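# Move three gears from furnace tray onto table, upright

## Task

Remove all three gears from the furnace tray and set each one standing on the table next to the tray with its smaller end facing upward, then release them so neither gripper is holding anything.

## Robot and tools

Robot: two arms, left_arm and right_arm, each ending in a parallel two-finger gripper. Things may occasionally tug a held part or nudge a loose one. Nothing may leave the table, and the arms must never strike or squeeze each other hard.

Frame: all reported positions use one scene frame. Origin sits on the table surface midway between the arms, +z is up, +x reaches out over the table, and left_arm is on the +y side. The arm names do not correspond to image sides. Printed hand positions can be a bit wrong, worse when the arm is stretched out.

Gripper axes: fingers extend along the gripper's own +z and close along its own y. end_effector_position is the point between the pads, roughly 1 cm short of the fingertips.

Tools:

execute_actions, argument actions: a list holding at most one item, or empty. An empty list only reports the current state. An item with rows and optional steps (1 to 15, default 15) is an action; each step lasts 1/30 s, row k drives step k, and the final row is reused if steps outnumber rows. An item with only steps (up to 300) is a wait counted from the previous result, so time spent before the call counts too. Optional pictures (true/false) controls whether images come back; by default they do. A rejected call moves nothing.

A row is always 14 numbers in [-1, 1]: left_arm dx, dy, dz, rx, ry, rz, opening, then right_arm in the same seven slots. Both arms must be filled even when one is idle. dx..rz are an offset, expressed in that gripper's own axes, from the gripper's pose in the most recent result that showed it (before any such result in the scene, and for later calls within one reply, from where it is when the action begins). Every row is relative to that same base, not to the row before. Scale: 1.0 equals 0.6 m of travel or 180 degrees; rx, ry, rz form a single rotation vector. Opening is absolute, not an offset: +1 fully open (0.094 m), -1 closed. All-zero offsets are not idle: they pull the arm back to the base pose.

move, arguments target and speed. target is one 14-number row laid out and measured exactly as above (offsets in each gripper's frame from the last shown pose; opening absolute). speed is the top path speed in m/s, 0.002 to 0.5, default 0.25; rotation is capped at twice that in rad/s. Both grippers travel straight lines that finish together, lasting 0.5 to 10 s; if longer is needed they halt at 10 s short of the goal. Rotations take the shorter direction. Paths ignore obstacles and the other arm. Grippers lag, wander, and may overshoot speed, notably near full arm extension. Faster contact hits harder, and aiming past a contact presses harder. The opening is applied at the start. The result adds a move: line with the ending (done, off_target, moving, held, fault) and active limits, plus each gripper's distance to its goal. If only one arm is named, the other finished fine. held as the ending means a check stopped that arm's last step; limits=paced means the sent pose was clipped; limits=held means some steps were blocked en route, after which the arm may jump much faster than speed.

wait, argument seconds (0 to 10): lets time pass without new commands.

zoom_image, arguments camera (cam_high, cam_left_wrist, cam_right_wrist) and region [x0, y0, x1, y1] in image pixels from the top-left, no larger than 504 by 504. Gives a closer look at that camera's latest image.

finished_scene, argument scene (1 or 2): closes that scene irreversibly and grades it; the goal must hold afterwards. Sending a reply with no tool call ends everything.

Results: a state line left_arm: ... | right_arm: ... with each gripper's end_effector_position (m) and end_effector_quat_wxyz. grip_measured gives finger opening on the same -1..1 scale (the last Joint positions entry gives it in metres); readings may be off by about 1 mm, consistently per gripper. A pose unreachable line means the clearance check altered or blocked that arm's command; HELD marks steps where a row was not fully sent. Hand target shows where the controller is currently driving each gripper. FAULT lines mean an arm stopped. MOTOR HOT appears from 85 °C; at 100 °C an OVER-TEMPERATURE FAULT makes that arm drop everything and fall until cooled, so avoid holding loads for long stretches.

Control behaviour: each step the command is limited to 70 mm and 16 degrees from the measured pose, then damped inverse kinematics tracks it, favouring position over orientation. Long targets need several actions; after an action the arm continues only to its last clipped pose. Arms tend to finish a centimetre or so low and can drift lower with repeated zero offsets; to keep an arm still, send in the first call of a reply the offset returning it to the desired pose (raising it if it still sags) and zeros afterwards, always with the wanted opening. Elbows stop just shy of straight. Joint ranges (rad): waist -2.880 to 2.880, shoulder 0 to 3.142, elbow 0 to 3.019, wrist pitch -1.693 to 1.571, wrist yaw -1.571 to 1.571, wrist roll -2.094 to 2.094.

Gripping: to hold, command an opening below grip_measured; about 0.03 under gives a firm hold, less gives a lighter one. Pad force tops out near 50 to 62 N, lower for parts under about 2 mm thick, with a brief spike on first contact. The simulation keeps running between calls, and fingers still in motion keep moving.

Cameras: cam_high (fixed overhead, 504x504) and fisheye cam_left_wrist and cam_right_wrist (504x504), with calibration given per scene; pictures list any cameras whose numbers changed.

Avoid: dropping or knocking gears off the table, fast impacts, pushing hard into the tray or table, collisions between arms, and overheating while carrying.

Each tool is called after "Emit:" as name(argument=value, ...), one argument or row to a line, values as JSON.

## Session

Emit:
execute_actions(
  actions=[],
)

Scene clock: 0.00 s of 6000.00 s.
left_arm: end_effector_position=(+0.4331, +0.3233, +0.3763) grip_measured=+1.000 end_effector_quat_wxyz=(+0.701, -0.216, +0.649, +0.201) | right_arm: end_effector_position=(+0.5311, +0.2897, +0.1769) grip_measured=+1.000 end_effector_quat_wxyz=(+0.538, -0.014, +0.726, +0.429)
Joint positions: left_arm=[-0.162  1.008  0.666  0.431 -0.772  0.02   0.094] | right_arm=[0.765 2.088 1.423 0.611 0.194 0.665 0.094]
Joint velocities: left_arm=[-0.005  0.005  0.002  0.012  0.066 -0.037  0.   ] | right_arm=[-0.005  0.005 -0.022 -0.012 -0.022 -0.066  0.   ]
Hand target (left_arm): +0.436, +0.323, +0.399; +0.714, -0.223, +0.634, +0.194
Hand target (right_arm): +0.535, +0.294, +0.203; +0.548, -0.011, +0.710, +0.442
camera_calibration (this result's frames):
cam_left_wrist: T_world_to_cam=[[0.563931, -0.824613, 0.0446726, 0.00295231], [-0.417462, -0.33133, -0.846136, 0.607721], [0.712536, 0.458513, -0.531092, -0.135594], [0, 0, 0, 1]] pos_world=[0.348651, 0.265962, 0.44207]
cam_right_wrist: T_world_to_cam=[[0.489761, -0.635415, -0.596978, 0.0312234], [-0.787993, -0.0295926, -0.614973, 0.542661], [0.373096, 0.771604, -0.515196, -0.204286], [0, 0, 0, 1]] pos_world=[0.48854, 0.193527, 0.247114]

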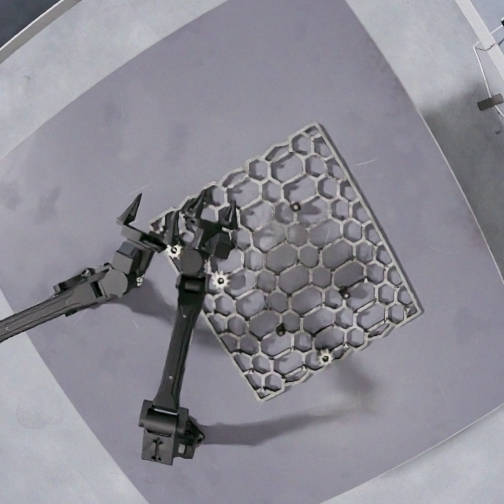

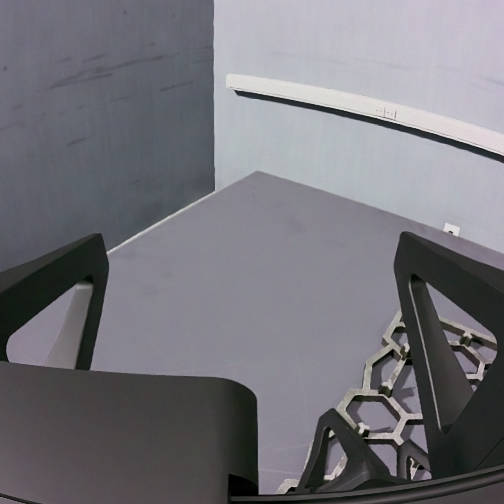

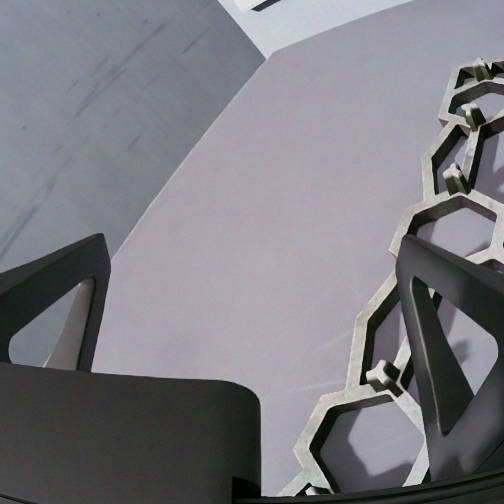

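Emit:
move(
  target=[-0.03,0,0,0,0,0,1,-0.453,-0.616,-0.593,0.301,0.378,0.01,0.55],
)

Emit:
move(
  target=[0.412,-0.019,-0.254,0.145,0.507,0.156,0.55,-0.02,0,0.09,0,-0.015,0,0.55],
)

Scene clock: 18.97 s of 6000.00 s.
left_arm: end_effector_position=(+0.4294, +0.3239, +0.3695) grip_measured=+1.000 end_effector_quat_wxyz=(+0.690, -0.210, +0.661, +0.207) | right_arm: end_effector_position=(+0.5387, -0.2922, +0.1716) grip_measured=+0.552 end_effector_quat_wxyz=(-0.017, +0.003, +1.000, -0.009)
Joint positions: left_arm=[-0.162  0.994  0.658  0.389 -0.772  0.02   0.094] | right_arm=[-0.069  1.812  1.641 -1.435  0.016  0.059  0.073]
Joint velocities: left_arm=[ 0.005  0.005 -0.007  0.002  0.037  0.007  0.   ] | right_arm=[ 0.005  0.005  0.007 -0.022 -0.022 -0.051 -0.001]
Hand target (left_arm): +0.431, +0.323, +0.394; +0.701, -0.216, +0.649, +0.201
Hand target (right_arm): +0.553, -0.290, +0.189; +0.002, -0.005, +1.000, -0.008
Off the commanded pose (left_arm): 0.025 m, 2 deg.
Off the commanded pose (right_arm): 0.019 m, 2 deg.
After step 90, 12.43 s passed at rest.
move: off_target (left_arm, right_arm)
camera_calibration (this result's frames):
cam_left_wrist: T_world_to_cam=[[0.565074, -0.824814, 0.0193438, 0.014771], [-0.447427, -0.326059, -0.832763, 0.606825], [0.693181, 0.461917, -0.553292, -0.121531], [0, 0, 0, 1]] pos_world=[0.347406, 0.266181, 0.437814]
cam_right_wrist: T_world_to_cam=[[0.00881783, -0.999851, 0.0148636, -0.297809], [-0.786265, 0.00225119, 0.617885, 0.324903], [-0.617826, -0.0171351, -0.786128, 0.589017], [0, 0, 0, 1]] pos_world=[0.621996, -0.288403, 0.266716]

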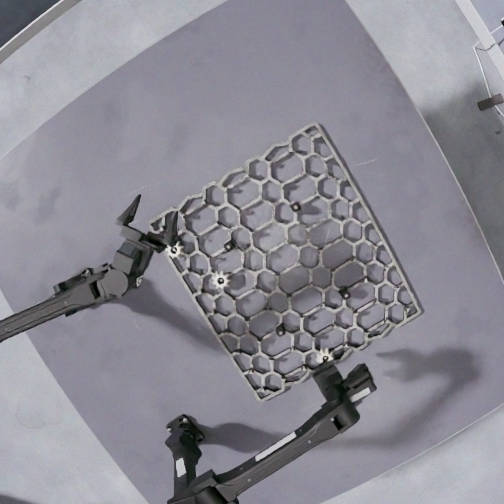

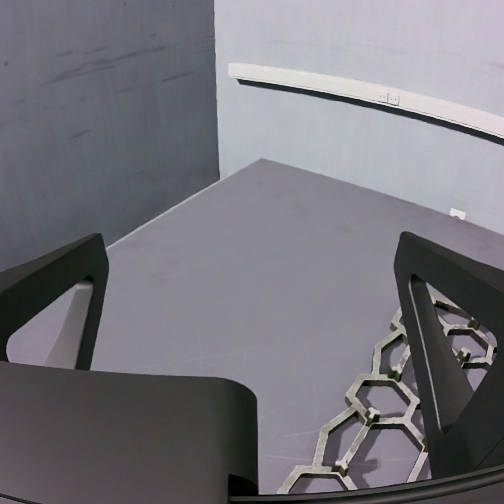

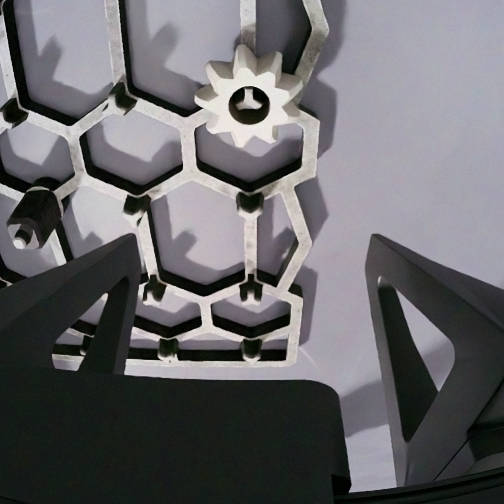

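Scene clock: 22.83 s of 6000.00 s.
left_arm: end_effector_position=(+0.3030, +0.2261, +0.0954) grip_measured=+0.551 end_effector_quat_wxyz=(-0.034, +0.006, +0.999, +0.003) | right_arm: end_effector_position=(+0.5452, -0.2918, +0.1211) grip_measured=+0.552 end_effector_quat_wxyz=(+0.004, +0.003, +1.000, -0.008)
Joint positions: left_arm=[-0.153  1.334  0.861 -1.166  0.006 -0.153  0.073] | right_arm=[-0.069  1.833  1.537 -1.268  0.016  0.059  0.073]
Joint velocities: left_arm=[-0.005 -0.015  0.007 -0.007  0.081  0.007 -0.   ] | right_arm=[-0.005 -0.005  0.007  0.002 -0.095  0.022  0.001]
Hand target (left_arm): +0.321, +0.228, +0.114; -0.014, +0.002, +1.000, -0.002
Hand target (right_arm): +0.549, -0.293, +0.117; +0.007, +0.003, +1.000, -0.009
Off the commanded pose (left_arm): 0.028 m, 2 deg.
Off the commanded pose (right_arm): 0.006 m, 0 deg.
move: off_target (left_arm)
camera_calibration (this result's frames):
cam_left_wrist: T_world_to_cam=[[-0.0100832, -0.999923, -0.00719945, 0.227222], [-0.769689, 0.00316498, 0.638411, 0.172962], [-0.638339, 0.0119786, -0.769662, 0.38551], [0, 0, 0, 1]] pos_world=[0.381504, 0.222039, 0.187927]
cam_right_wrist: T_world_to_cam=[[0.00824949, -0.999881, 0.0130204, -0.296243], [-0.81079, 0.000932812, 0.585337, 0.378141], [-0.58528, -0.0153855, -0.810686, 0.539051], [0, 0, 0, 1]] pos_world=[0.624532, -0.288267, 0.219518]

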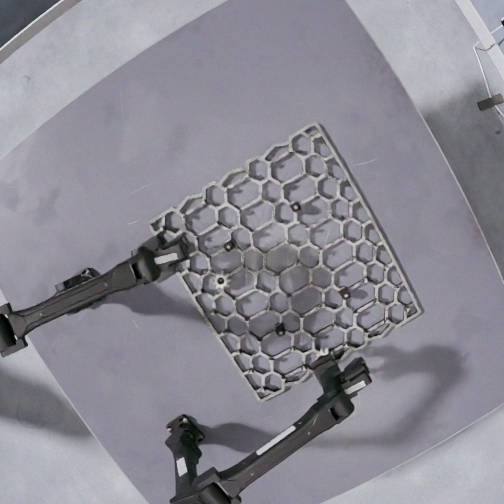

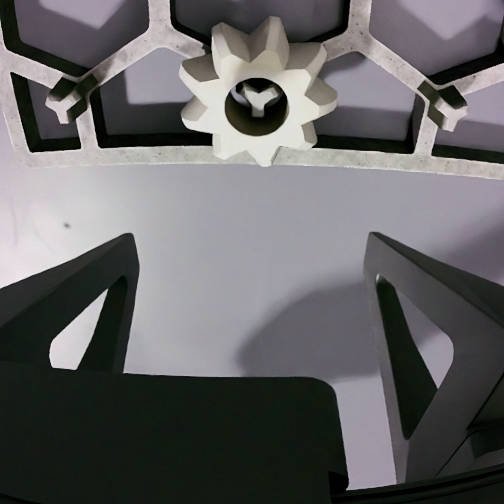

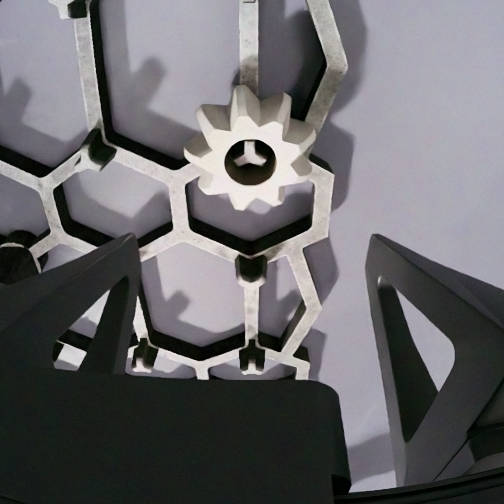

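Emit:
move(
  target=[-0.068,-0.002,0.05,0,-0.03,0,0.55,-0.017,0.003,0.095,-0.005,-0.004,0,0.55],
  speed=0.08,
)

Scene clock: 36.43 s of 6000.00 s.
left_arm: end_effector_position=(+0.3342, +0.2231, +0.0608) grip_measured=+0.551 end_effector_quat_wxyz=(+0.002, +0.007, +1.000, +0.003) | right_arm: end_effector_position=(+0.5514, -0.2894, +0.0636) grip_measured=+0.552 end_effector_quat_wxyz=(+0.003, +0.003, +1.000, -0.002)
Joint positions: left_arm=[-0.153  1.422  0.845 -0.991 -0.007 -0.151  0.073] | right_arm=[-0.069  1.903  1.479 -1.143  0.004  0.059  0.073]
Joint velocities: left_arm=[-0.015  0.005 -0.017 -0.012  0.037 -0.022 -0.   ] | right_arm=[-0.015 -0.005  0.007 -0.002 -0.007 -0.007 -0.   ]
Hand target (left_arm): +0.341, +0.225, +0.062; +0.013, +0.006, +1.000, +0.003
Hand target (right_arm): +0.556, -0.290, +0.064; +0.010, +0.003, +1.000, +0.000
Off the commanded pose (left_arm): 0.008 m, 1 deg.
Off the commanded pose (right_arm): 0.005 m, 1 deg.
After step 90, 9.50 s passed at rest.
move: done
camera_calibration (this result's frames):
cam_left_wrist: T_world_to_cam=[[-0.0122121, -0.999884, -0.0090725, 0.22515], [-0.813454, 0.00465787, 0.581611, 0.236797], [-0.581501, 0.0144828, -0.813417, 0.361924], [0, 0, 0, 1]] pos_world=[0.405833, 0.21878, 0.158714]
cam_right_wrist: T_world_to_cam=[[0.00833456, -0.999965, 0.000895563, -0.29241], [-0.809512, -0.00622139, 0.58707, 0.413949], [-0.587044, -0.00561794, -0.809535, 0.49986], [0, 0, 0, 1]] pos_world=[0.630973, -0.287016, 0.161899]

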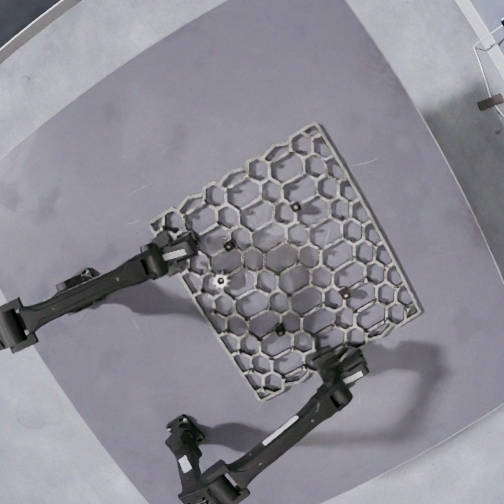

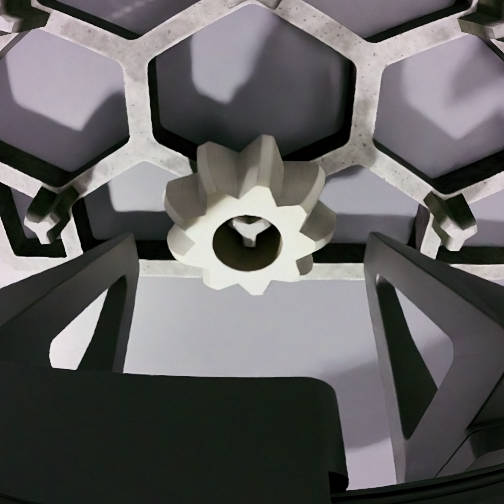

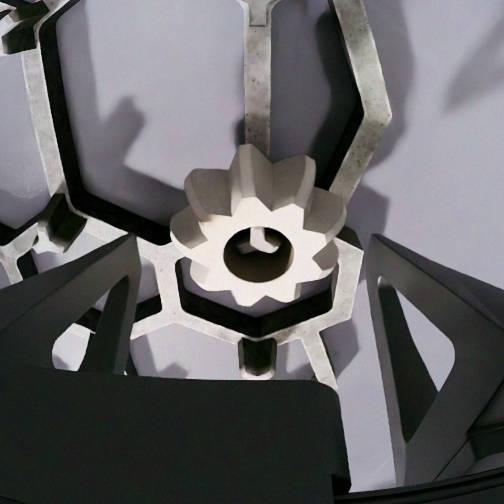

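Emit:
move(
  target=[-0.008,0.003,0.046,0,0,0,0.55,0,-0.005,0.036,0,0,0,0.55],
  speed=0.03,
)

Scene clock: 43.23 s of 6000.00 s.
left_arm: end_effector_position=(+0.3322, +0.2235, +0.0326) grip_measured=+0.551 end_effector_quat_wxyz=(-0.008, +0.008, +1.000, +0.005) | right_arm: end_effector_position=(+0.5481, -0.2896, +0.0454) grip_measured=+0.552 end_effector_quat_wxyz=(-0.001, +0.003, +1.000, -0.002)
Joint positions: left_arm=[-0.153  1.479  0.815 -0.923 -0.007 -0.15   0.073] | right_arm=[-0.069  1.92   1.453 -1.106  0.004  0.059  0.073]
Joint velocities: left_arm=[-0.015  0.005 -0.017  0.017 -0.066 -0.022 -0.   ] | right_arm=[ 0.015 -0.005 -0.017  0.017 -0.007  0.007  0.001]
Hand target (left_arm): +0.339, +0.225, +0.033; +0.002, +0.007, +1.000, +0.004
Hand target (right_arm): +0.552, -0.292, +0.042; +0.003, +0.003, +1.000, -0.002
Off the commanded pose (left_arm): 0.007 m, 1 deg.
Off the commanded pose (right_arm): 0.006 m, 0 deg.
After step 90, 2.57 s passed at rest.
move: done
camera_calibration (this result's frames):
cam_left_wrist: T_world_to_cam=[[-0.013173, -0.999842, -0.0119755, 0.225609], [-0.802362, 0.00342274, 0.596828, 0.247692], [-0.596692, 0.0174707, -0.80228, 0.341797], [0, 0, 0, 1]] pos_world=[0.405658, 0.218754, 0.129089]
cam_right_wrist: T_world_to_cam=[[0.00834223, -0.999964, 0.00122428, -0.292563], [-0.805242, -0.00599183, 0.592916, 0.419403], [-0.592888, -0.00593208, -0.805263, 0.486103], [0, 0, 0, 1]] pos_world=[0.628365, -0.287156, 0.143128]

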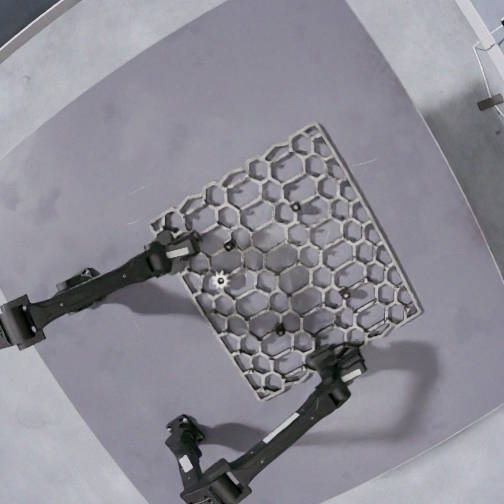

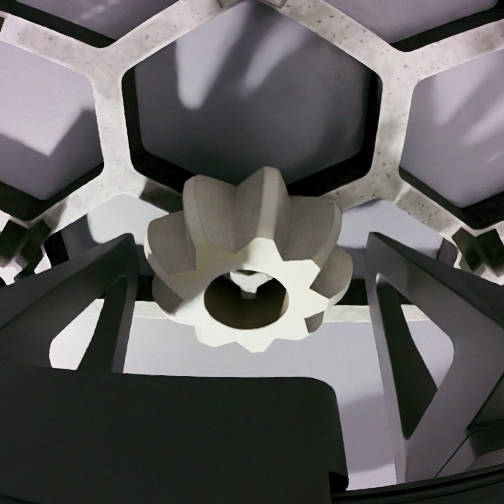

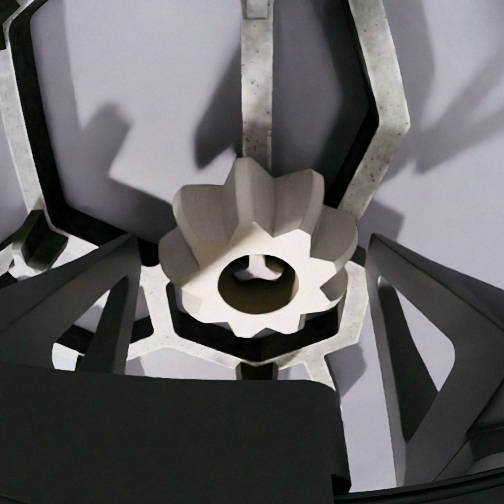

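Emit:
move(
  target=[-0.008,0.002,0.004,0,-0.004,0,0.55,-0.01,-0.012,0.024,0,0,0,0.55],
  speed=0.02,
)

Scene clock: 47.63 s of 6000.00 s.
left_arm: end_effector_position=(+0.3299, +0.2239, +0.0305) grip_measured=+0.551 end_effector_quat_wxyz=(-0.011, +0.008, +1.000, +0.005) | right_arm: end_effector_position=(+0.5491, -0.2914, +0.0334) grip_measured=+0.552 end_effector_quat_wxyz=(-0.006, +0.004, +1.000, -0.002)
Joint positions: left_arm=[-0.153  1.482  0.811 -0.923 -0.007 -0.15   0.073] | right_arm=[-0.072  1.942  1.453 -1.094  0.004  0.058  0.073]
Joint velocities: left_arm=[ 0.015 -0.015 -0.002 -0.012 -0.022 -0.007 -0.001] | right_arm=[ 0.015 -0.015  0.017 -0.017 -0.007 -0.022  0.   ]
Hand target (left_arm): +0.337, +0.225, +0.030; -0.001, +0.008, +1.000, +0.005
Hand target (right_arm): +0.554, -0.297, +0.031; -0.001, +0.003, +1.000, -0.002
Off the commanded pose (left_arm): 0.007 m, 1 deg.
Off the commanded pose (right_arm): 0.008 m, 1 deg.
After step 90, 0.27 s passed at rest.
move: done
camera_calibration (this result's frames):
cam_left_wrist: T_world_to_cam=[[-0.013639, -0.999822, -0.0130102, 0.226112], [-0.798298, 0.00305306, 0.602255, 0.245718], [-0.602108, 0.0186002, -0.798198, 0.340157], [0, 0, 0, 1]] pos_world=[0.404052, 0.218995, 0.126469]
cam_right_wrist: T_world_to_cam=[[0.00644978, -0.999978, 0.00167234, -0.293394], [-0.799107, -0.00414879, 0.601175, 0.424268], [-0.601155, -0.00521383, -0.799116, 0.481553], [0, 0, 0, 1]] pos_world=[0.630416, -0.289116, 0.130248]

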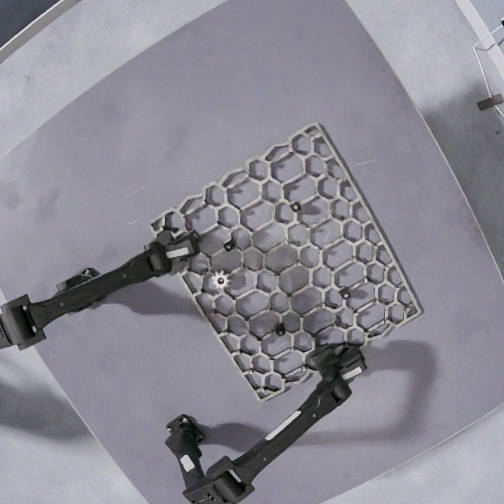

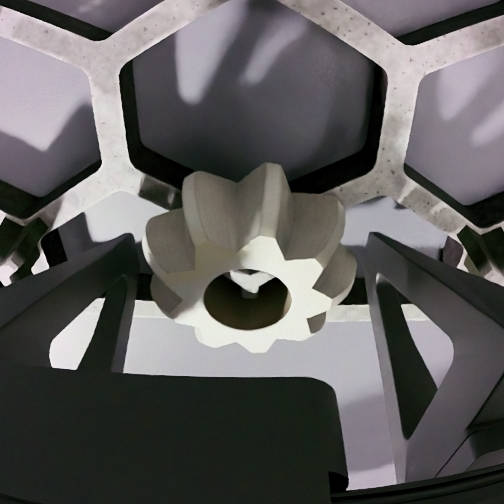

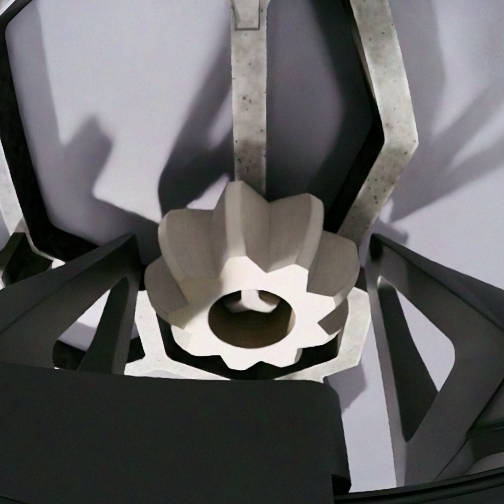

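Emit:
move(
  target=[-0.02,0,-0.004,0,-0.008,0,0.55,0,0,0,0,0,0,0.25],
  speed=0.02,
)

Emit:
execute_actions(
  actions=[
    {"rows":[[0,0,0,0,0,0,0.4,0,0,0,0,0,0,0.24],[0,0,0,0,0,0,0.33,0,0,0,0,0,0,0.23],[0,0,0,0,0,0,0.28,0,0,0,0,0,0,0.22],[0,0,0,0,0,0,0.25,0,0,0,0,0,0,0.21],[0,0,0,0,0,0,0.23,0,0,0,0,0,0,0.2],[0,0,0,0,0,0,0.21,0,0,0,0,0,0,0.2],[0,0,0,0,0,0,0.2,0,0,0,0,0,0,0.19],[0,0,0,0,0,0,0.19,0,0,0,0,0,0,0.18],[0,0,0,0,0,0,0.18,0,0,0,0,0,0,0.18],[0,0,0,0,0,0,0.17,0,0,0,0,0,0,0.17]],"steps":15},
  ],
)

Scene clock: 57.23 s of 6000.00 s.
left_arm: end_effector_position=(+0.3296, +0.2242, +0.0291) grip_measured=+0.551 end_effector_quat_wxyz=(-0.013, +0.008, +1.000, +0.006) | right_arm: end_effector_position=(+0.5492, -0.2930, +0.0334) grip_measured=+0.259 end_effector_quat_wxyz=(-0.006, +0.008, +1.000, -0.005)
Joint positions: left_arm=[-0.153  1.486  0.811 -0.923 -0.009 -0.15   0.073] | right_arm=[-0.074  1.942  1.453 -1.094  0.009  0.065  0.059]
Joint velocities: left_arm=[ 0.005 -0.005  0.002 -0.012  0.007 -0.037 -0.001] | right_arm=[-0.005 -0.015  0.002  0.002 -0.095 -0.007 -0.   ]
Hand target (left_arm): +0.342, +0.224, +0.033; +0.002, +0.008, +1.000, +0.005
Hand target (right_arm): +0.549, -0.291, +0.033; -0.006, +0.004, +1.000, -0.002
Off the commanded pose (left_arm): 0.013 m, 2 deg.
Off the commanded pose (right_arm): 0.002 m, 1 deg.
After step 90, 5.73 s passed at rest.
move: off_target (left_arm)
camera_calibration (this result's frames):
cam_left_wrist: T_world_to_cam=[[-0.0137325, -0.999791, -0.0151534, 0.226504], [-0.795951, 0.00175756, 0.605359, 0.245671], [-0.605205, 0.0203744, -0.795809, 0.339386], [0, 0, 0, 1]] pos_world=[0.40405, 0.21911, 0.124799]
cam_right_wrist: T_world_to_cam=[[-0.00149457, -0.999974, 0.00709083, -0.290764], [-0.799289, 0.00545577, 0.600922, 0.427242], [-0.600945, -0.0047695, -0.799276, 0.481615], [0, 0, 0, 1]] pos_world=[0.630479, -0.29079, 0.130267]

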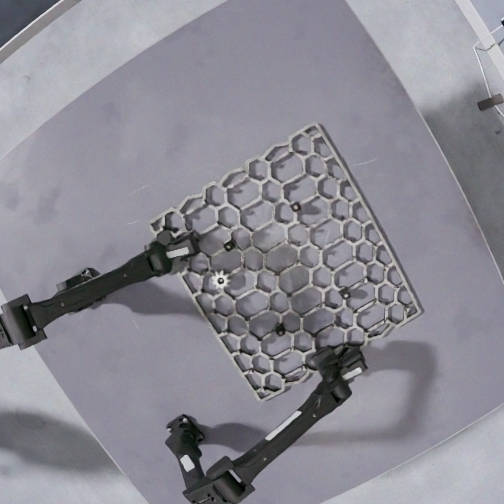

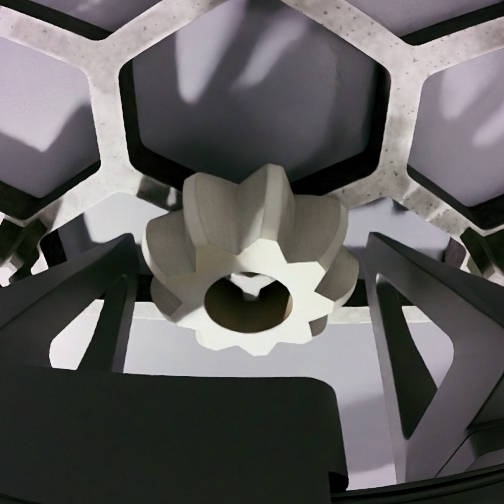

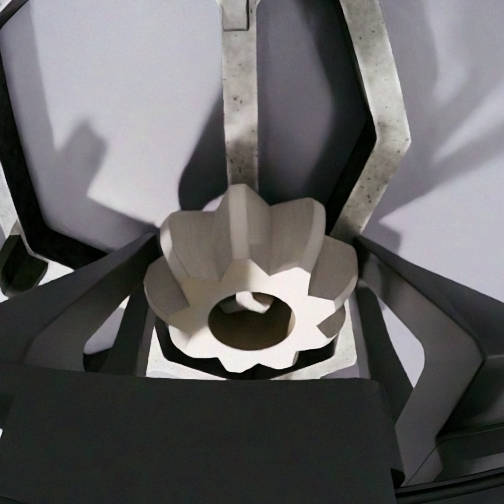

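Scene clock: 57.73 s of 6000.00 s.
left_arm: end_effector_position=(+0.3284, +0.2242, +0.0284) grip_measured=+0.187 end_effector_quat_wxyz=(-0.014, +0.008, +1.000, +0.006) | right_arm: end_effector_position=(+0.5492, -0.2935, +0.0334) grip_measured=+0.227 end_effector_quat_wxyz=(-0.006, +0.015, +1.000, -0.006)
Joint positions: left_arm=[-0.153  1.486  0.808 -0.923 -0.008 -0.15   0.056] | right_arm=[-0.074  1.942  1.453 -1.094  0.012  0.08   0.058]
Joint velocities: left_arm=[-0.005  0.005  0.002 -0.002 -0.081 -0.066 -0.   ] | right_arm=[ 0.005  0.005 -0.002 -0.002 -0.051 -0.022  0.   ]
Hand target (left_arm): +0.330, +0.224, +0.029; -0.013, +0.008, +1.000, +0.007
Hand target (right_arm): +0.549, -0.293, +0.033; -0.006, +0.008, +1.000, -0.005
Off the commanded pose (left_arm): 0.001 m, 0 deg.
Off the commanded pose (right_arm): 0.000 m, 1 deg.
Steps of this call (steps 1 to 15: all 15 steps of this action). Readings (end_effector_position):
1: left_arm (+0.3296, +0.2242, +0.0291) | right_arm (+0.5492, -0.2931, +0.0334)
2: left_arm (+0.3294, +0.2242, +0.0290) | right_arm (+0.5492, -0.2933, +0.0334)
4: left_arm (+0.3286, +0.2243, +0.0286) | right_arm (+0.5492, -0.2934, +0.0334)
8: left_arm (+0.3284, +0.2242, +0.0284) | right_arm (+0.5492, -0.2935, +0.0334)
15: the state above
camera_calibration (this result's frames):
cam_left_wrist: T_world_to_cam=[[-0.0137463, -0.999797, -0.0147461, 0.226526], [-0.794506, 0.00196729, 0.607253, 0.24461], [-0.607101, 0.0200633, -0.794371, 0.33883], [0, 0, 0, 1]] pos_world=[0.403162, 0.219201, 0.123957]
cam_right_wrist: T_world_to_cam=[[-0.0163378, -0.999817, 0.00993434, -0.28312], [-0.799283, 0.0190291, 0.600654, 0.431248], [-0.600733, 0.001873, -0.799448, 0.483469], [0, 0, 0, 1]] pos_world=[0.630499, -0.29218, 0.13029]

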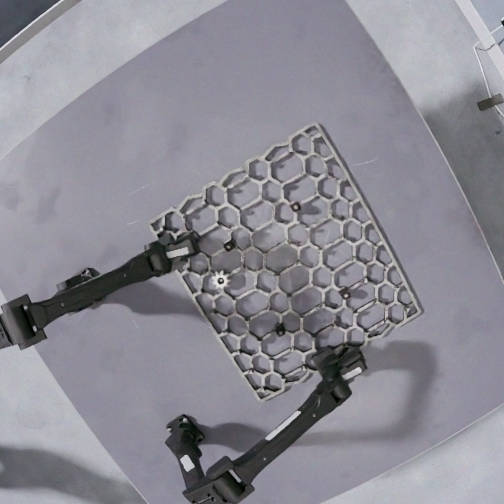

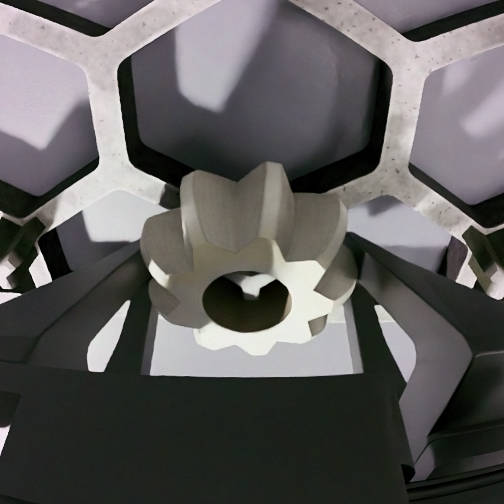

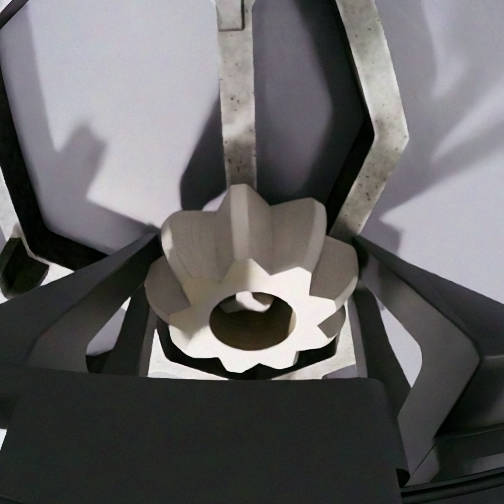

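Emit:
move(
  target=[-0.03,0,-0.11,0,-0.015,0,0.155,-0.01,0,-0.035,0,-0.005,0,0.19],
  speed=0.03,
)

Scene clock: 65.37 s of 6000.00 s.
left_arm: end_effector_position=(+0.3237, +0.2258, +0.0657) grip_measured=+0.186 end_effector_quat_wxyz=(-0.025, +0.008, +1.000, +0.010) | right_arm: end_effector_position=(+0.5482, -0.2933, +0.0334) grip_measured=+0.216 end_effector_quat_wxyz=(-0.008, +0.023, +1.000, -0.008)
Joint positions: left_arm=[-0.153  1.422  0.859 -1.061 -0.012 -0.15   0.056] | right_arm=[-0.072  1.942  1.453 -1.098  0.014  0.096  0.057]
Joint velocities: left_arm=[-0.005  0.005 -0.002 -0.022  0.037 -0.007 -0.001] | right_arm=[-0.005  0.005 -0.007  0.002  0.037  0.007 -0.001]
Hand target (left_arm): +0.347, +0.223, +0.094; +0.010, +0.008, +1.000, +0.006
Hand target (right_arm): +0.555, -0.294, +0.054; +0.002, +0.015, +1.000, -0.007
Off the commanded pose (left_arm): 0.037 m, 4 deg.
Off the commanded pose (right_arm): 0.022 m, 1 deg.
After step 90, 2.07 s passed at rest.
move: off_target (left_arm, right_arm)
camera_calibration (this result's frames):
cam_left_wrist: T_world_to_cam=[[-0.0143524, -0.999637, -0.0227823, 0.229289], [-0.780832, -0.00302709, 0.624733, 0.213749], [-0.624576, 0.0267556, -0.780506, 0.368789], [0, 0, 0, 1]] pos_world=[0.40053, 0.219985, 0.15953]
cam_right_wrist: T_world_to_cam=[[-0.0311297, -0.999434, 0.0127441, -0.274818], [-0.796575, 0.0325086, 0.603666, 0.432769], [-0.603738, 0.00864032, -0.797136, 0.486416], [0, 0, 0, 1]] pos_world=[0.629846, -0.292934, 0.129994]

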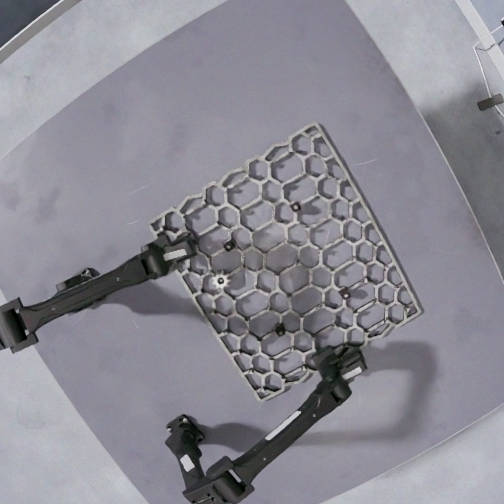

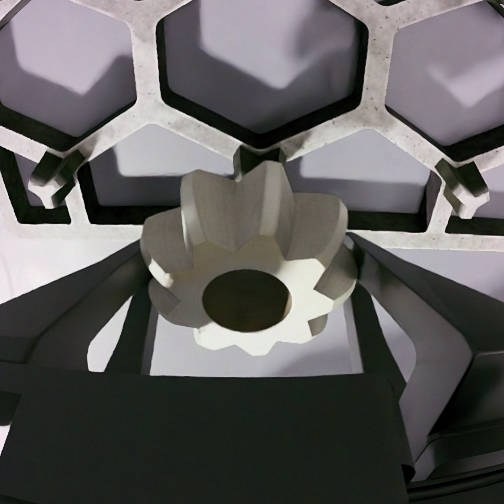

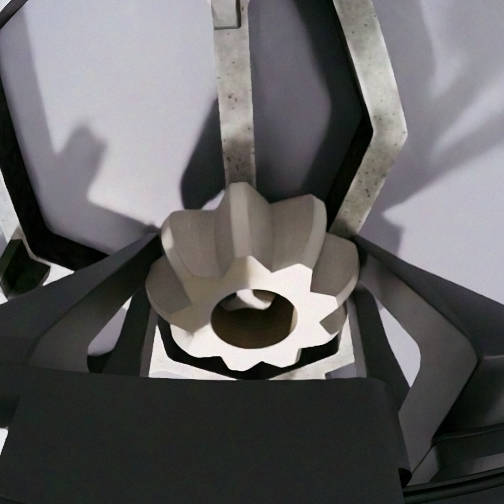

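Emit:
move(
  target=[0.17,0,-0.035,0.004,-0.028,0,0.155,0,0,-0.022,0,0,0.025,0.4],
  speed=0.08,
)

Scene clock: 78.90 s of 6000.00 s.
left_arm: end_effector_position=(+0.2190, +0.2297, +0.0860) grip_measured=+0.186 end_effector_quat_wxyz=(+0.011, +0.005, +1.000, +0.004) | right_arm: end_effector_position=(+0.5470, -0.2939, +0.0329) grip_measured=+0.398 end_effector_quat_wxyz=(-0.010, +0.050, +0.999, -0.009)
Joint positions: left_arm=[-0.209  1.036  0.606 -1.121 -0.012 -0.211  0.056] | right_arm=[-0.072  1.942  1.452 -1.101  0.017  0.151  0.066]
Joint velocities: left_arm=[ 0.005  0.005  0.012 -0.002 -0.066 -0.007 -0.001] | right_arm=[-0.015  0.005 -0.007 -0.002 -0.051 -0.007 -0.001]
Hand target (left_arm): +0.222, +0.225, +0.095; +0.018, +0.008, +1.000, +0.003
Hand target (right_arm): +0.548, -0.293, +0.047; -0.007, +0.062, +0.998, -0.008
Off the commanded pose (left_arm): 0.008 m, 1 deg.
Off the commanded pose (right_arm): 0.014 m, 1 deg.
After step 90, 8.90 s passed at rest.
move: off_target (right_arm)
camera_calibration (this result's frames):
cam_left_wrist: T_world_to_cam=[[-0.00778607, -0.999915, -0.0104946, 0.229731], [-0.823769, 0.000464324, 0.566925, 0.132961], [-0.566872, 0.0130592, -0.823702, 0.313315], [0, 0, 0, 1]] pos_world=[0.288928, 0.225558, 0.18511]
cam_right_wrist: T_world_to_cam=[[-0.0858344, -0.996161, 0.0171701, -0.244689], [-0.791624, 0.0786543, 0.605925, 0.442987], [-0.60495, 0.0384169, -0.795336, 0.49463], [0, 0, 0, 1]] pos_world=[0.628903, -0.297595, 0.129182]

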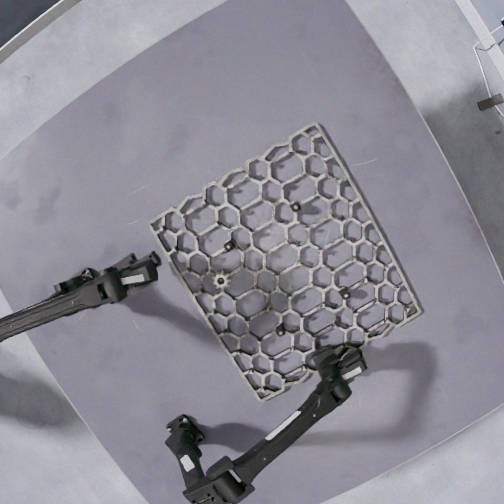

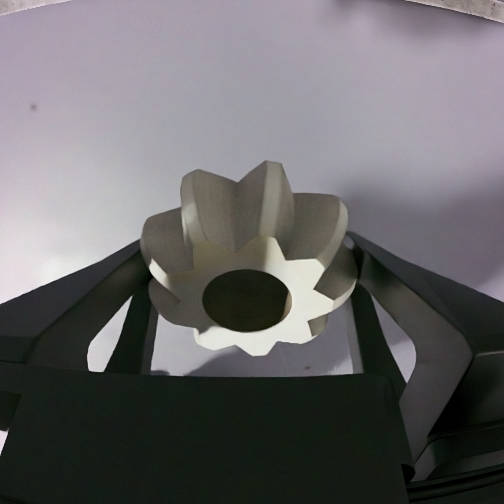

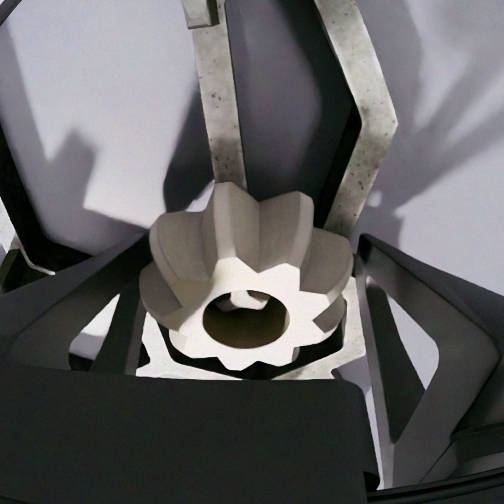

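Emit:
move(
  target=[0,0,0.105,0.003,0,0,0.155,-0.01,0,-0.04,0,-0.006,-0.058,0.45],
  speed=0.04,
)

Scene clock: 89.37 s of 6000.00 s.
left_arm: end_effector_position=(+0.2087, +0.2309, +0.0180) grip_measured=+0.186 end_effector_quat_wxyz=(-0.005, +0.007, +1.000, +0.004) | right_arm: end_effector_position=(+0.5467, -0.2931, +0.0343) grip_measured=+0.449 end_effector_quat_wxyz=(-0.012, -0.028, +1.000, -0.007)
Joint positions: left_arm=[-0.209  1.168  0.483 -0.898 -0.006 -0.207  0.056] | right_arm=[-0.072  1.942  1.455 -1.108  0.013 -0.005  0.068]
Joint velocities: left_arm=[-0.005 -0.024  0.002  0.027 -0.051  0.007 -0.   ] | right_arm=[ 0.005  0.005  0.027 -0.012 -0.022 -0.022  0.001]
Hand target (left_arm): +0.220, +0.231, +0.023; +0.011, +0.005, +1.000, -0.000
Hand target (right_arm): +0.553, -0.294, +0.057; -0.001, -0.041, +0.999, -0.009
Off the commanded pose (left_arm): 0.013 m, 2 deg.
Off the commanded pose (right_arm): 0.023 m, 2 deg.
After step 90, 4.90 s passed at rest.
move: off_target (left_arm, right_arm)
camera_calibration (this result's frames):
cam_left_wrist: T_world_to_cam=[[-0.0123463, -0.999866, -0.0107515, 0.231077], [-0.805215, 0.00356651, 0.592973, 0.157872], [-0.592855, 0.0159783, -0.805151, 0.255886], [0, 0, 0, 1]] pos_world=[0.281677, 0.226394, 0.114898]
cam_right_wrist: T_world_to_cam=[[0.0695584, -0.99753, 0.00981538, -0.32914], [-0.790435, -0.0491097, 0.610574, 0.403513], [-0.608583, -0.0502289, -0.791899, 0.471422], [0, 0, 0, 1]] pos_world=[0.628745, -0.284831, 0.130175]

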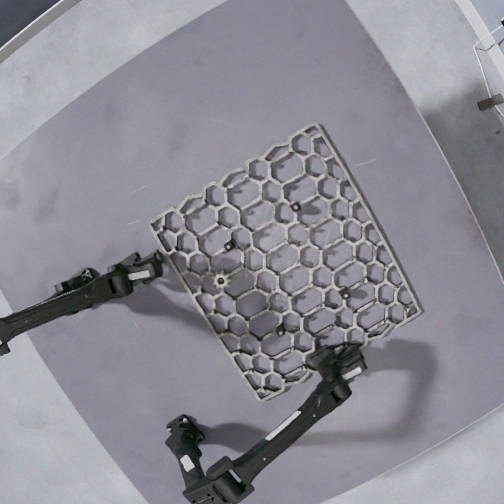

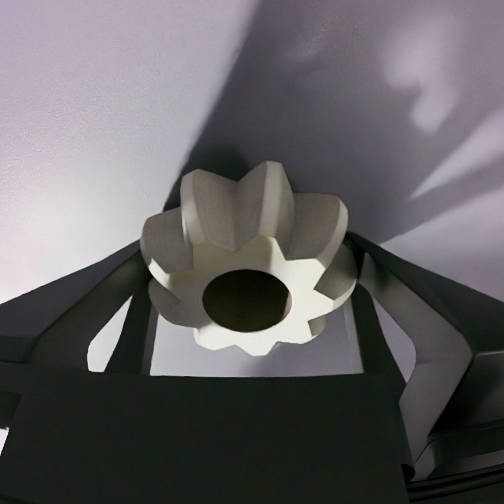

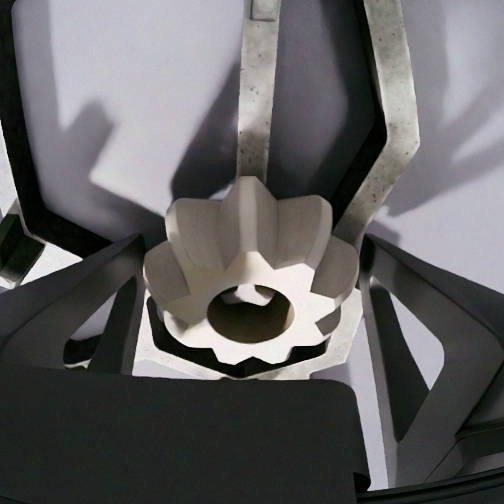

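Emit:
move(
  target=[-0.006,0,0.014,0,-0.008,0,0.155,-0.01,0,-0.04,0,-0.006,0,0.17],
  speed=0.015,
)

Scene clock: 93.90 s of 6000.00 s.
left_arm: end_effector_position=(+0.2060, +0.2315, +0.0159) grip_measured=+0.186 end_effector_quat_wxyz=(-0.007, +0.010, +1.000, +0.004) | right_arm: end_effector_position=(+0.5477, -0.2938, +0.0362) grip_measured=+0.220 end_effector_quat_wxyz=(-0.009, -0.009, +1.000, -0.007)
Joint positions: left_arm=[-0.209  1.167  0.475 -0.893 -0.006 -0.203  0.056] | right_arm=[-0.074  1.939  1.456 -1.107  0.013  0.031  0.057]
Joint velocities: left_arm=[-0.005 -0.005 -0.007  0.007 -0.051  0.007 -0.001] | right_arm=[ 0.005 -0.005  0.012 -0.017 -0.11  -0.022 -0.001]
Hand target (left_arm): +0.212, +0.231, +0.010; +0.007, +0.007, +1.000, +0.004
Hand target (right_arm): +0.553, -0.293, +0.058; -0.002, -0.027, +1.000, -0.007
Off the commanded pose (left_arm): 0.009 m, 2 deg.
Off the commanded pose (right_arm): 0.023 m, 2 deg.
move: off_target (right_arm)
camera_calibration (this result's frames):
cam_left_wrist: T_world_to_cam=[[-0.0169472, -0.999797, -0.0108737, 0.232485], [-0.80357, 0.00714801, 0.595168, 0.155834], [-0.594969, 0.0188242, -0.803528, 0.252291], [0, 0, 0, 1]] pos_world=[0.279269, 0.226575, 0.112504]
cam_right_wrist: T_world_to_cam=[[0.0325743, -0.999409, 0.0109831, -0.310217], [-0.794798, -0.0192394, 0.606569, 0.414425], [-0.606, -0.0284879, -0.794955, 0.478624], [0, 0, 0, 1]] pos_world=[0.629535, -0.288425, 0.132514]

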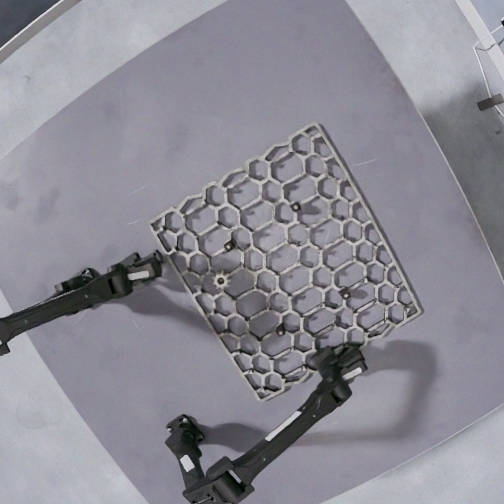

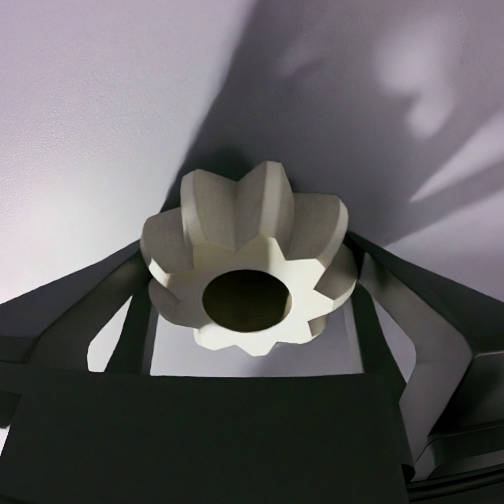

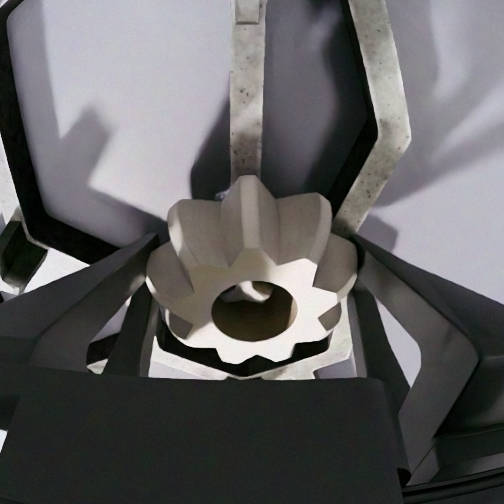

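Emit:
move(
  target=[0,0,0.003,0,0,0,0.55,-0.025,0,-0.085,0,-0.012,0,0.17],
  speed=0.02,
)

Scene clock: 106.90 s of 6000.00 s.
left_arm: end_effector_position=(+0.2063, +0.2317, +0.0165) grip_measured=+0.549 end_effector_quat_wxyz=(-0.005, +0.010, +1.000, +0.005) | right_arm: end_effector_position=(+0.5476, -0.2934, +0.0386) grip_measured=+0.208 end_effector_quat_wxyz=(-0.017, -0.002, +1.000, -0.008)
Joint positions: left_arm=[-0.209  1.164  0.475 -0.893 -0.007 -0.202  0.073] | right_arm=[-0.073  1.945  1.473 -1.134  0.013  0.046  0.057]
Joint velocities: left_arm=[-0.005 -0.005  0.002  0.002 -0.007 -0.007 -0.001] | right_arm=[-0.015 -0.005 -0.007 -0.017  0.022  0.022  0.001]
Hand target (left_arm): +0.206, +0.232, +0.014; -0.006, +0.010, +1.000, +0.004
Hand target (right_arm): +0.562, -0.293, +0.086; +0.010, -0.009, +1.000, -0.007
Off the commanded pose (left_arm): 0.002 m, 0 deg.
Off the commanded pose (right_arm): 0.051 m, 3 deg.
After step 90, 7.13 s passed at rest.
move: off_target (right_arm)
camera_calibration (this result's frames):
cam_left_wrist: T_world_to_cam=[[-0.0176968, -0.999774, -0.0118166, 0.232861], [-0.805307, 0.00724796, 0.592814, 0.15608], [-0.592594, 0.0200069, -0.805252, 0.252238], [0, 0, 0, 1]] pos_world=[0.279288, 0.226631, 0.11334]
cam_right_wrist: T_world_to_cam=[[0.0186647, -0.999752, 0.0121505, -0.302417], [-0.785322, -0.00713786, 0.619047, 0.410756], [-0.618806, -0.0210964, -0.78526, 0.489248], [0, 0, 0, 1]] pos_world=[0.63097, -0.289088, 0.133585]

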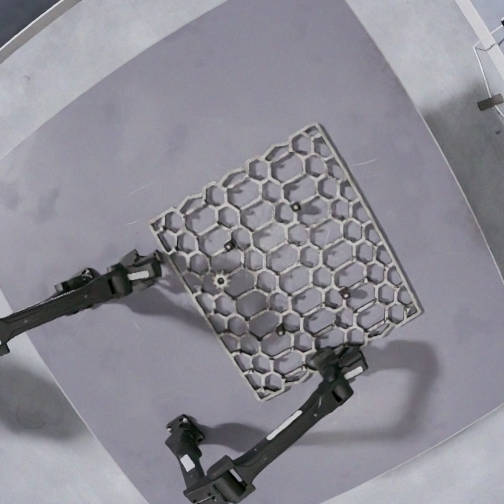

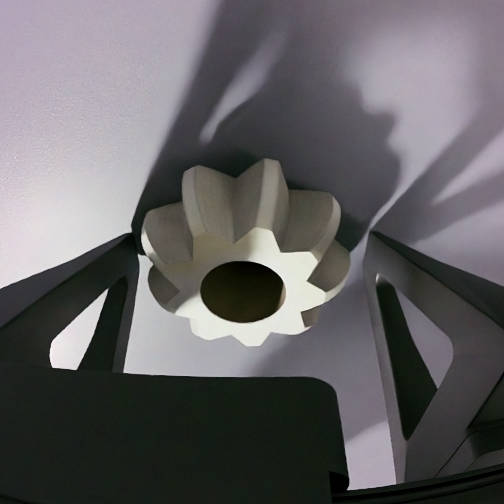

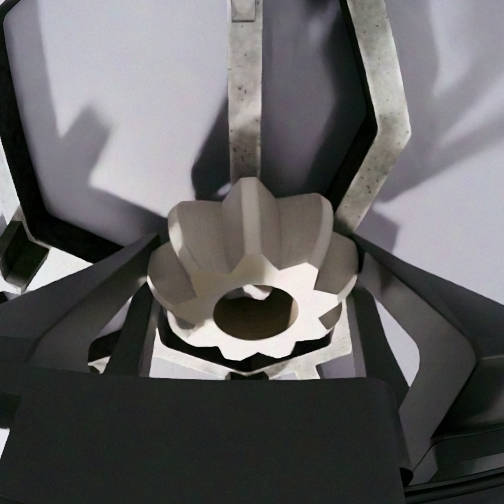

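Emit:
move(
  target=[-0.01,0,-0.14,0,0,0,0.55,-0.015,0,-0.2,0,-0.02,0,0.17],
  speed=0.04,
)

Scene clock: 114.47 s of 6000.00 s.
left_arm: end_effector_position=(+0.1962, +0.2340, +0.0811) grip_measured=+0.549 end_effector_quat_wxyz=(-0.027, +0.010, +1.000, +0.010) | right_arm: end_effector_position=(+0.5388, -0.2937, +0.1091) grip_measured=+0.198 end_effector_quat_wxyz=(-0.035, +0.001, +0.999, -0.009)
Joint positions: left_arm=[-0.209  1.029  0.587 -1.186 -0.007 -0.202  0.073] | right_arm=[-0.072  1.875  1.564 -1.331  0.014  0.052  0.056]
Joint velocities: left_arm=[ 0.005 -0.005 -0.007  0.027  0.037 -0.037 -0.   ] | right_arm=[-0.005 -0.005  0.002 -0.012 -0.037 -0.022 -0.001]
Hand target (left_arm): +0.213, +0.231, +0.101; -0.005, +0.010, +1.000, +0.005
Hand target (right_arm): +0.557, -0.293, +0.158; +0.014, -0.002, +1.000, -0.008
Off the commanded pose (left_arm): 0.026 m, 3 deg.
Off the commanded pose (right_arm): 0.054 m, 6 deg.
After step 90, 1.17 s passed at rest.
move: off_target (left_arm, right_arm)
camera_calibration (this result's frames):
cam_left_wrist: T_world_to_cam=[[-0.0184236, -0.99961, -0.0210017, 0.23658], [-0.778273, 0.00115148, 0.627926, 0.102871], [-0.627656, 0.0279137, -0.77799, 0.301036], [0, 0, 0, 1]] pos_world=[0.273368, 0.227966, 0.174576]
cam_right_wrist: T_world_to_cam=[[0.0130655, -0.999815, 0.0141151, -0.300621], [-0.762511, -0.000830588, 0.646975, 0.346721], [-0.646843, -0.0192159, -0.762381, 0.552358], [0, 0, 0, 1]] pos_world=[0.625596, -0.289663, 0.201031]

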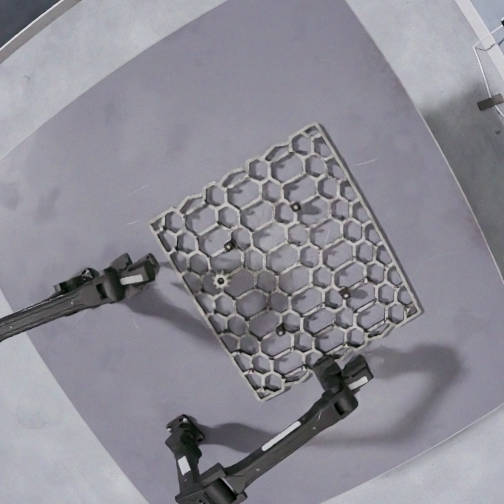

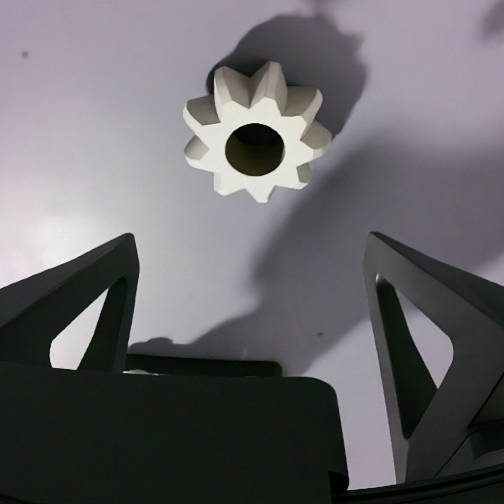

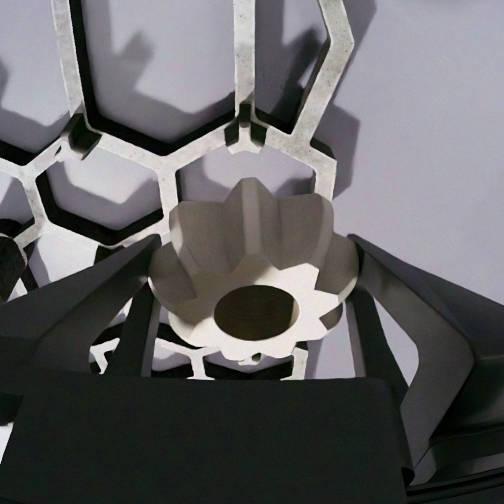

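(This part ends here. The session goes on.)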